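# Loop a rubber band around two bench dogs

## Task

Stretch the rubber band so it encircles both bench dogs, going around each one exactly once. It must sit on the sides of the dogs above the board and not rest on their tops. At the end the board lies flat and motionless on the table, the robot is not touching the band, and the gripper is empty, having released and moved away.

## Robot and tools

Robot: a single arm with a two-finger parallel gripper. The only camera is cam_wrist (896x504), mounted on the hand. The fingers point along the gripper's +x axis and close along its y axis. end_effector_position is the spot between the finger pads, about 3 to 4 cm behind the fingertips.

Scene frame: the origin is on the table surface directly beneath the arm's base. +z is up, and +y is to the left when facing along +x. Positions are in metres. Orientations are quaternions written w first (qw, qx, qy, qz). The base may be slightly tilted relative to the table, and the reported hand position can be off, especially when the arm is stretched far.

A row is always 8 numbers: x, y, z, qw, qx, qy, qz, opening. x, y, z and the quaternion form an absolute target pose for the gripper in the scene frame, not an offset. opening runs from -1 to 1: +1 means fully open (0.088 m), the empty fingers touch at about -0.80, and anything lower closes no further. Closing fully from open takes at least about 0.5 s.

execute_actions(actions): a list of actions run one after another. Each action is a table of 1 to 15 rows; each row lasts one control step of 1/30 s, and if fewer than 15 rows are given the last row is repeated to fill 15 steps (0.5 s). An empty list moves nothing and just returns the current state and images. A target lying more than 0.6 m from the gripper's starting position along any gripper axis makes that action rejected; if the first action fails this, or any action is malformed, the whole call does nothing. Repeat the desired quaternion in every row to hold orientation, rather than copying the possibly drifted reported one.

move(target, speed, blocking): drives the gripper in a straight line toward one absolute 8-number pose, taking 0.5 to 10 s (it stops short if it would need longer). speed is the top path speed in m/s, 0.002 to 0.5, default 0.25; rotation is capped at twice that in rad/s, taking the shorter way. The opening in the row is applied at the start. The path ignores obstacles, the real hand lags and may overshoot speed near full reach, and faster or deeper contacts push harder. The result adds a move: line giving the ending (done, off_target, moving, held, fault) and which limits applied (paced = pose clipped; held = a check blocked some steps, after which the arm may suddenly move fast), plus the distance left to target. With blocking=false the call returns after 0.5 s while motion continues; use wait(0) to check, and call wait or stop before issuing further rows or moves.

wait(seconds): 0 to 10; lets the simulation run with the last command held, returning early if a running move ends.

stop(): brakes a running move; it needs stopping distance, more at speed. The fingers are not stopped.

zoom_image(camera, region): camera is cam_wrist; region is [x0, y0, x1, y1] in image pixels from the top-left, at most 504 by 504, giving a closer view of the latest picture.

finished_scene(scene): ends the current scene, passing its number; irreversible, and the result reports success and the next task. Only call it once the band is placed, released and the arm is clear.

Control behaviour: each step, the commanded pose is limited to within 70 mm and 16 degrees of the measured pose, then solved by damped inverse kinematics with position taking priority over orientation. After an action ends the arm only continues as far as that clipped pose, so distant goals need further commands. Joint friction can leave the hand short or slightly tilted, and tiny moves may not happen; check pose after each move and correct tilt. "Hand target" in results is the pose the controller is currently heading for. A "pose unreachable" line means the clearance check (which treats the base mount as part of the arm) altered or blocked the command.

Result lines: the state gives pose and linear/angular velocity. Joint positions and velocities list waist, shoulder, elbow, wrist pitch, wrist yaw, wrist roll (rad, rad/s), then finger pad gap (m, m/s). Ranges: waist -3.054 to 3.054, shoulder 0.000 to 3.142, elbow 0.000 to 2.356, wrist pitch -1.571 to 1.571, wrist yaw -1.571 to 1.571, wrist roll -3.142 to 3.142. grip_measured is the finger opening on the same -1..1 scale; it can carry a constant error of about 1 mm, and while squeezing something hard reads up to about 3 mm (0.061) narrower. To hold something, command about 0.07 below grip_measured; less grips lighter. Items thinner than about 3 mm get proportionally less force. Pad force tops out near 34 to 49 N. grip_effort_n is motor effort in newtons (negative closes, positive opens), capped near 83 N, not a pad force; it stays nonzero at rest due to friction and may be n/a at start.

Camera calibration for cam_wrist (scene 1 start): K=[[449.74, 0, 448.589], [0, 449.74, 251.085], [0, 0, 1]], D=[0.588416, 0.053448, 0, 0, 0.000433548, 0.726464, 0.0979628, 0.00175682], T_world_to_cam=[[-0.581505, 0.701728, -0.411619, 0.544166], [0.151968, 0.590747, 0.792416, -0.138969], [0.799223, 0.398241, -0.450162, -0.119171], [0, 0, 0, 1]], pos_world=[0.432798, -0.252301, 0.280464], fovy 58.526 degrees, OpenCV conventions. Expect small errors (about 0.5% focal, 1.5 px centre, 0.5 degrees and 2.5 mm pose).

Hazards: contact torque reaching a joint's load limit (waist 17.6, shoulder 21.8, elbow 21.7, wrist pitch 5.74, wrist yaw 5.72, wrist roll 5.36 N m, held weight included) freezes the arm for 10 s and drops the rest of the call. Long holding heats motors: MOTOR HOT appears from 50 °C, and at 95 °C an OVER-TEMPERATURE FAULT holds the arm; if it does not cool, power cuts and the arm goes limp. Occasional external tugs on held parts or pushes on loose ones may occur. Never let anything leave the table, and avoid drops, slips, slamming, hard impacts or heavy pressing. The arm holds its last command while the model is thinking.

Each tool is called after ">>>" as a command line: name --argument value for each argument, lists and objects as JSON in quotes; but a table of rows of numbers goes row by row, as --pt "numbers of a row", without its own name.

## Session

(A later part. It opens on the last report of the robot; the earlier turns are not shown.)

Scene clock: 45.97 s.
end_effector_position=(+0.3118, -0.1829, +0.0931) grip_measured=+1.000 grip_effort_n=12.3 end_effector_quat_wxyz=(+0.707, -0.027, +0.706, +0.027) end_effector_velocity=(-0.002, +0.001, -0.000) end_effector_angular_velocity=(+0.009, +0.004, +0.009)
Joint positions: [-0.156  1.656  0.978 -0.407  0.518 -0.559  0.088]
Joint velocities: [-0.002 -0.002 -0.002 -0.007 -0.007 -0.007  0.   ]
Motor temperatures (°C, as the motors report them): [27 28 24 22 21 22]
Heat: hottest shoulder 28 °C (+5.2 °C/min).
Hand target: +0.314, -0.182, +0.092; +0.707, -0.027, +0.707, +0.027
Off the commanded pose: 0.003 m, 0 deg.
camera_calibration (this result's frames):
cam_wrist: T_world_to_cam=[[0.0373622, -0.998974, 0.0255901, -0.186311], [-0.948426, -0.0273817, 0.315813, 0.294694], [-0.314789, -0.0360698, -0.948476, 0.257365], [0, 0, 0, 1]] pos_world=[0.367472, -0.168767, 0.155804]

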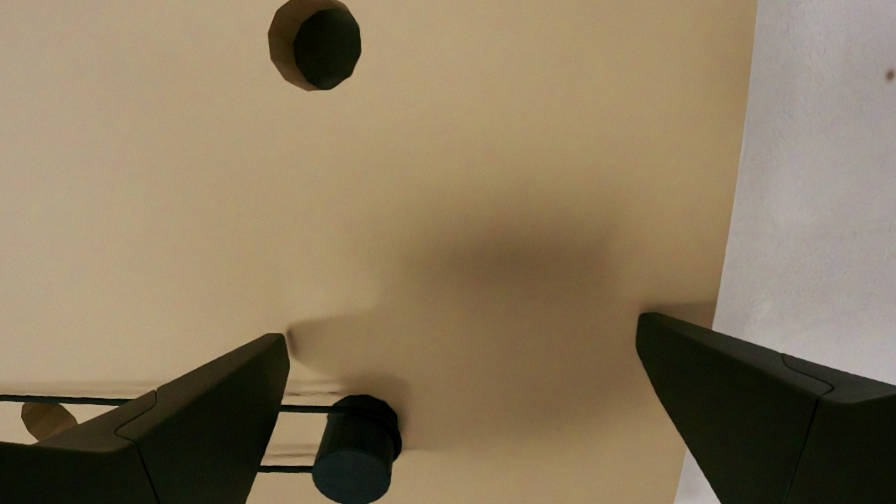

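>>> move --target '[0.312, -0.075, 0.25, 0.7066, -0.027, 0.7066, 0.027, 1.0]' --speed 0.15

Scene clock: 47.97 s.
end_effector_position=(+0.3084, -0.0751, +0.2490) grip_measured=+1.000 grip_effort_n=11.9 end_effector_quat_wxyz=(+0.707, -0.025, +0.706, +0.030) end_effector_velocity=(-0.000, -0.005, +0.001) end_effector_angular_velocity=(-0.008, +0.001, -0.015)
Joint positions: [ 0.478  1.554  1.133 -1.106  0.687  0.19   0.088]
Joint velocities: [-0.007 -0.007  0.002 -0.007  0.007  0.007  0.   ]
Motor temperatures (°C, as the motors report them): [27 29 24 22 21 22]
Heat: hottest shoulder 29 °C (+6.3 °C/min).
Hand target: +0.311, -0.074, +0.250; +0.708, -0.025, +0.705, +0.028
Off the commanded pose: 0.004 m, 0 deg.
move: done
camera_calibration (this result's frames):
cam_wrist: T_world_to_cam=[[0.0382356, -0.999094, 0.0186847, -0.0810188], [-0.948079, -0.0303626, 0.316581, 0.244606], [-0.315727, -0.0298192, -0.948382, 0.408766], [0, 0, 0, 1]] pos_world=[0.364062, -0.0613295, 0.311742]

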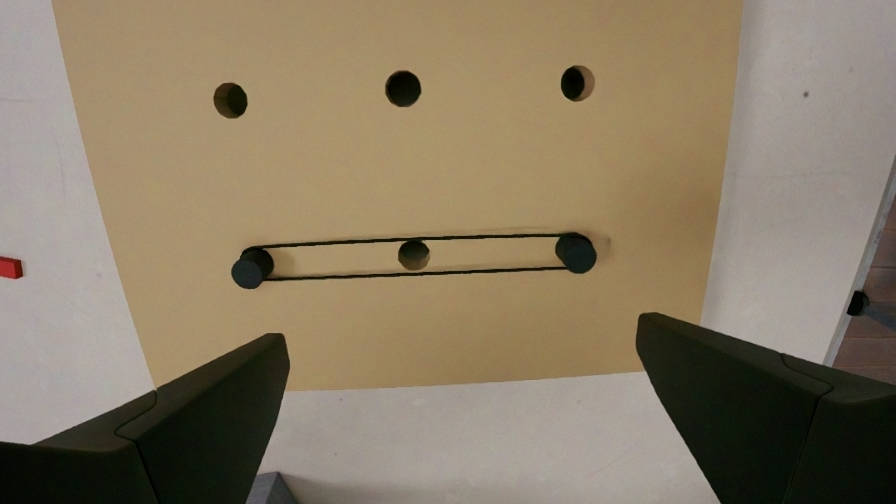

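>>> zoom_image --camera "cam_wrist" --region '[200, 200, 640, 320]'

Region (200, 200, 640, 320) of cam_wrist's 896x504 image, scaled by 1.145, with more detail than that image has; it fills the top 137 rows of this view, and the rest is white.

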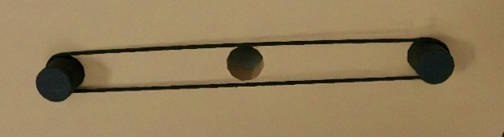

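The band is round both dogs' sides, untwisted, and the robot is clear.

>>> finished_scene --scene 2

The scene is finished: the task was done.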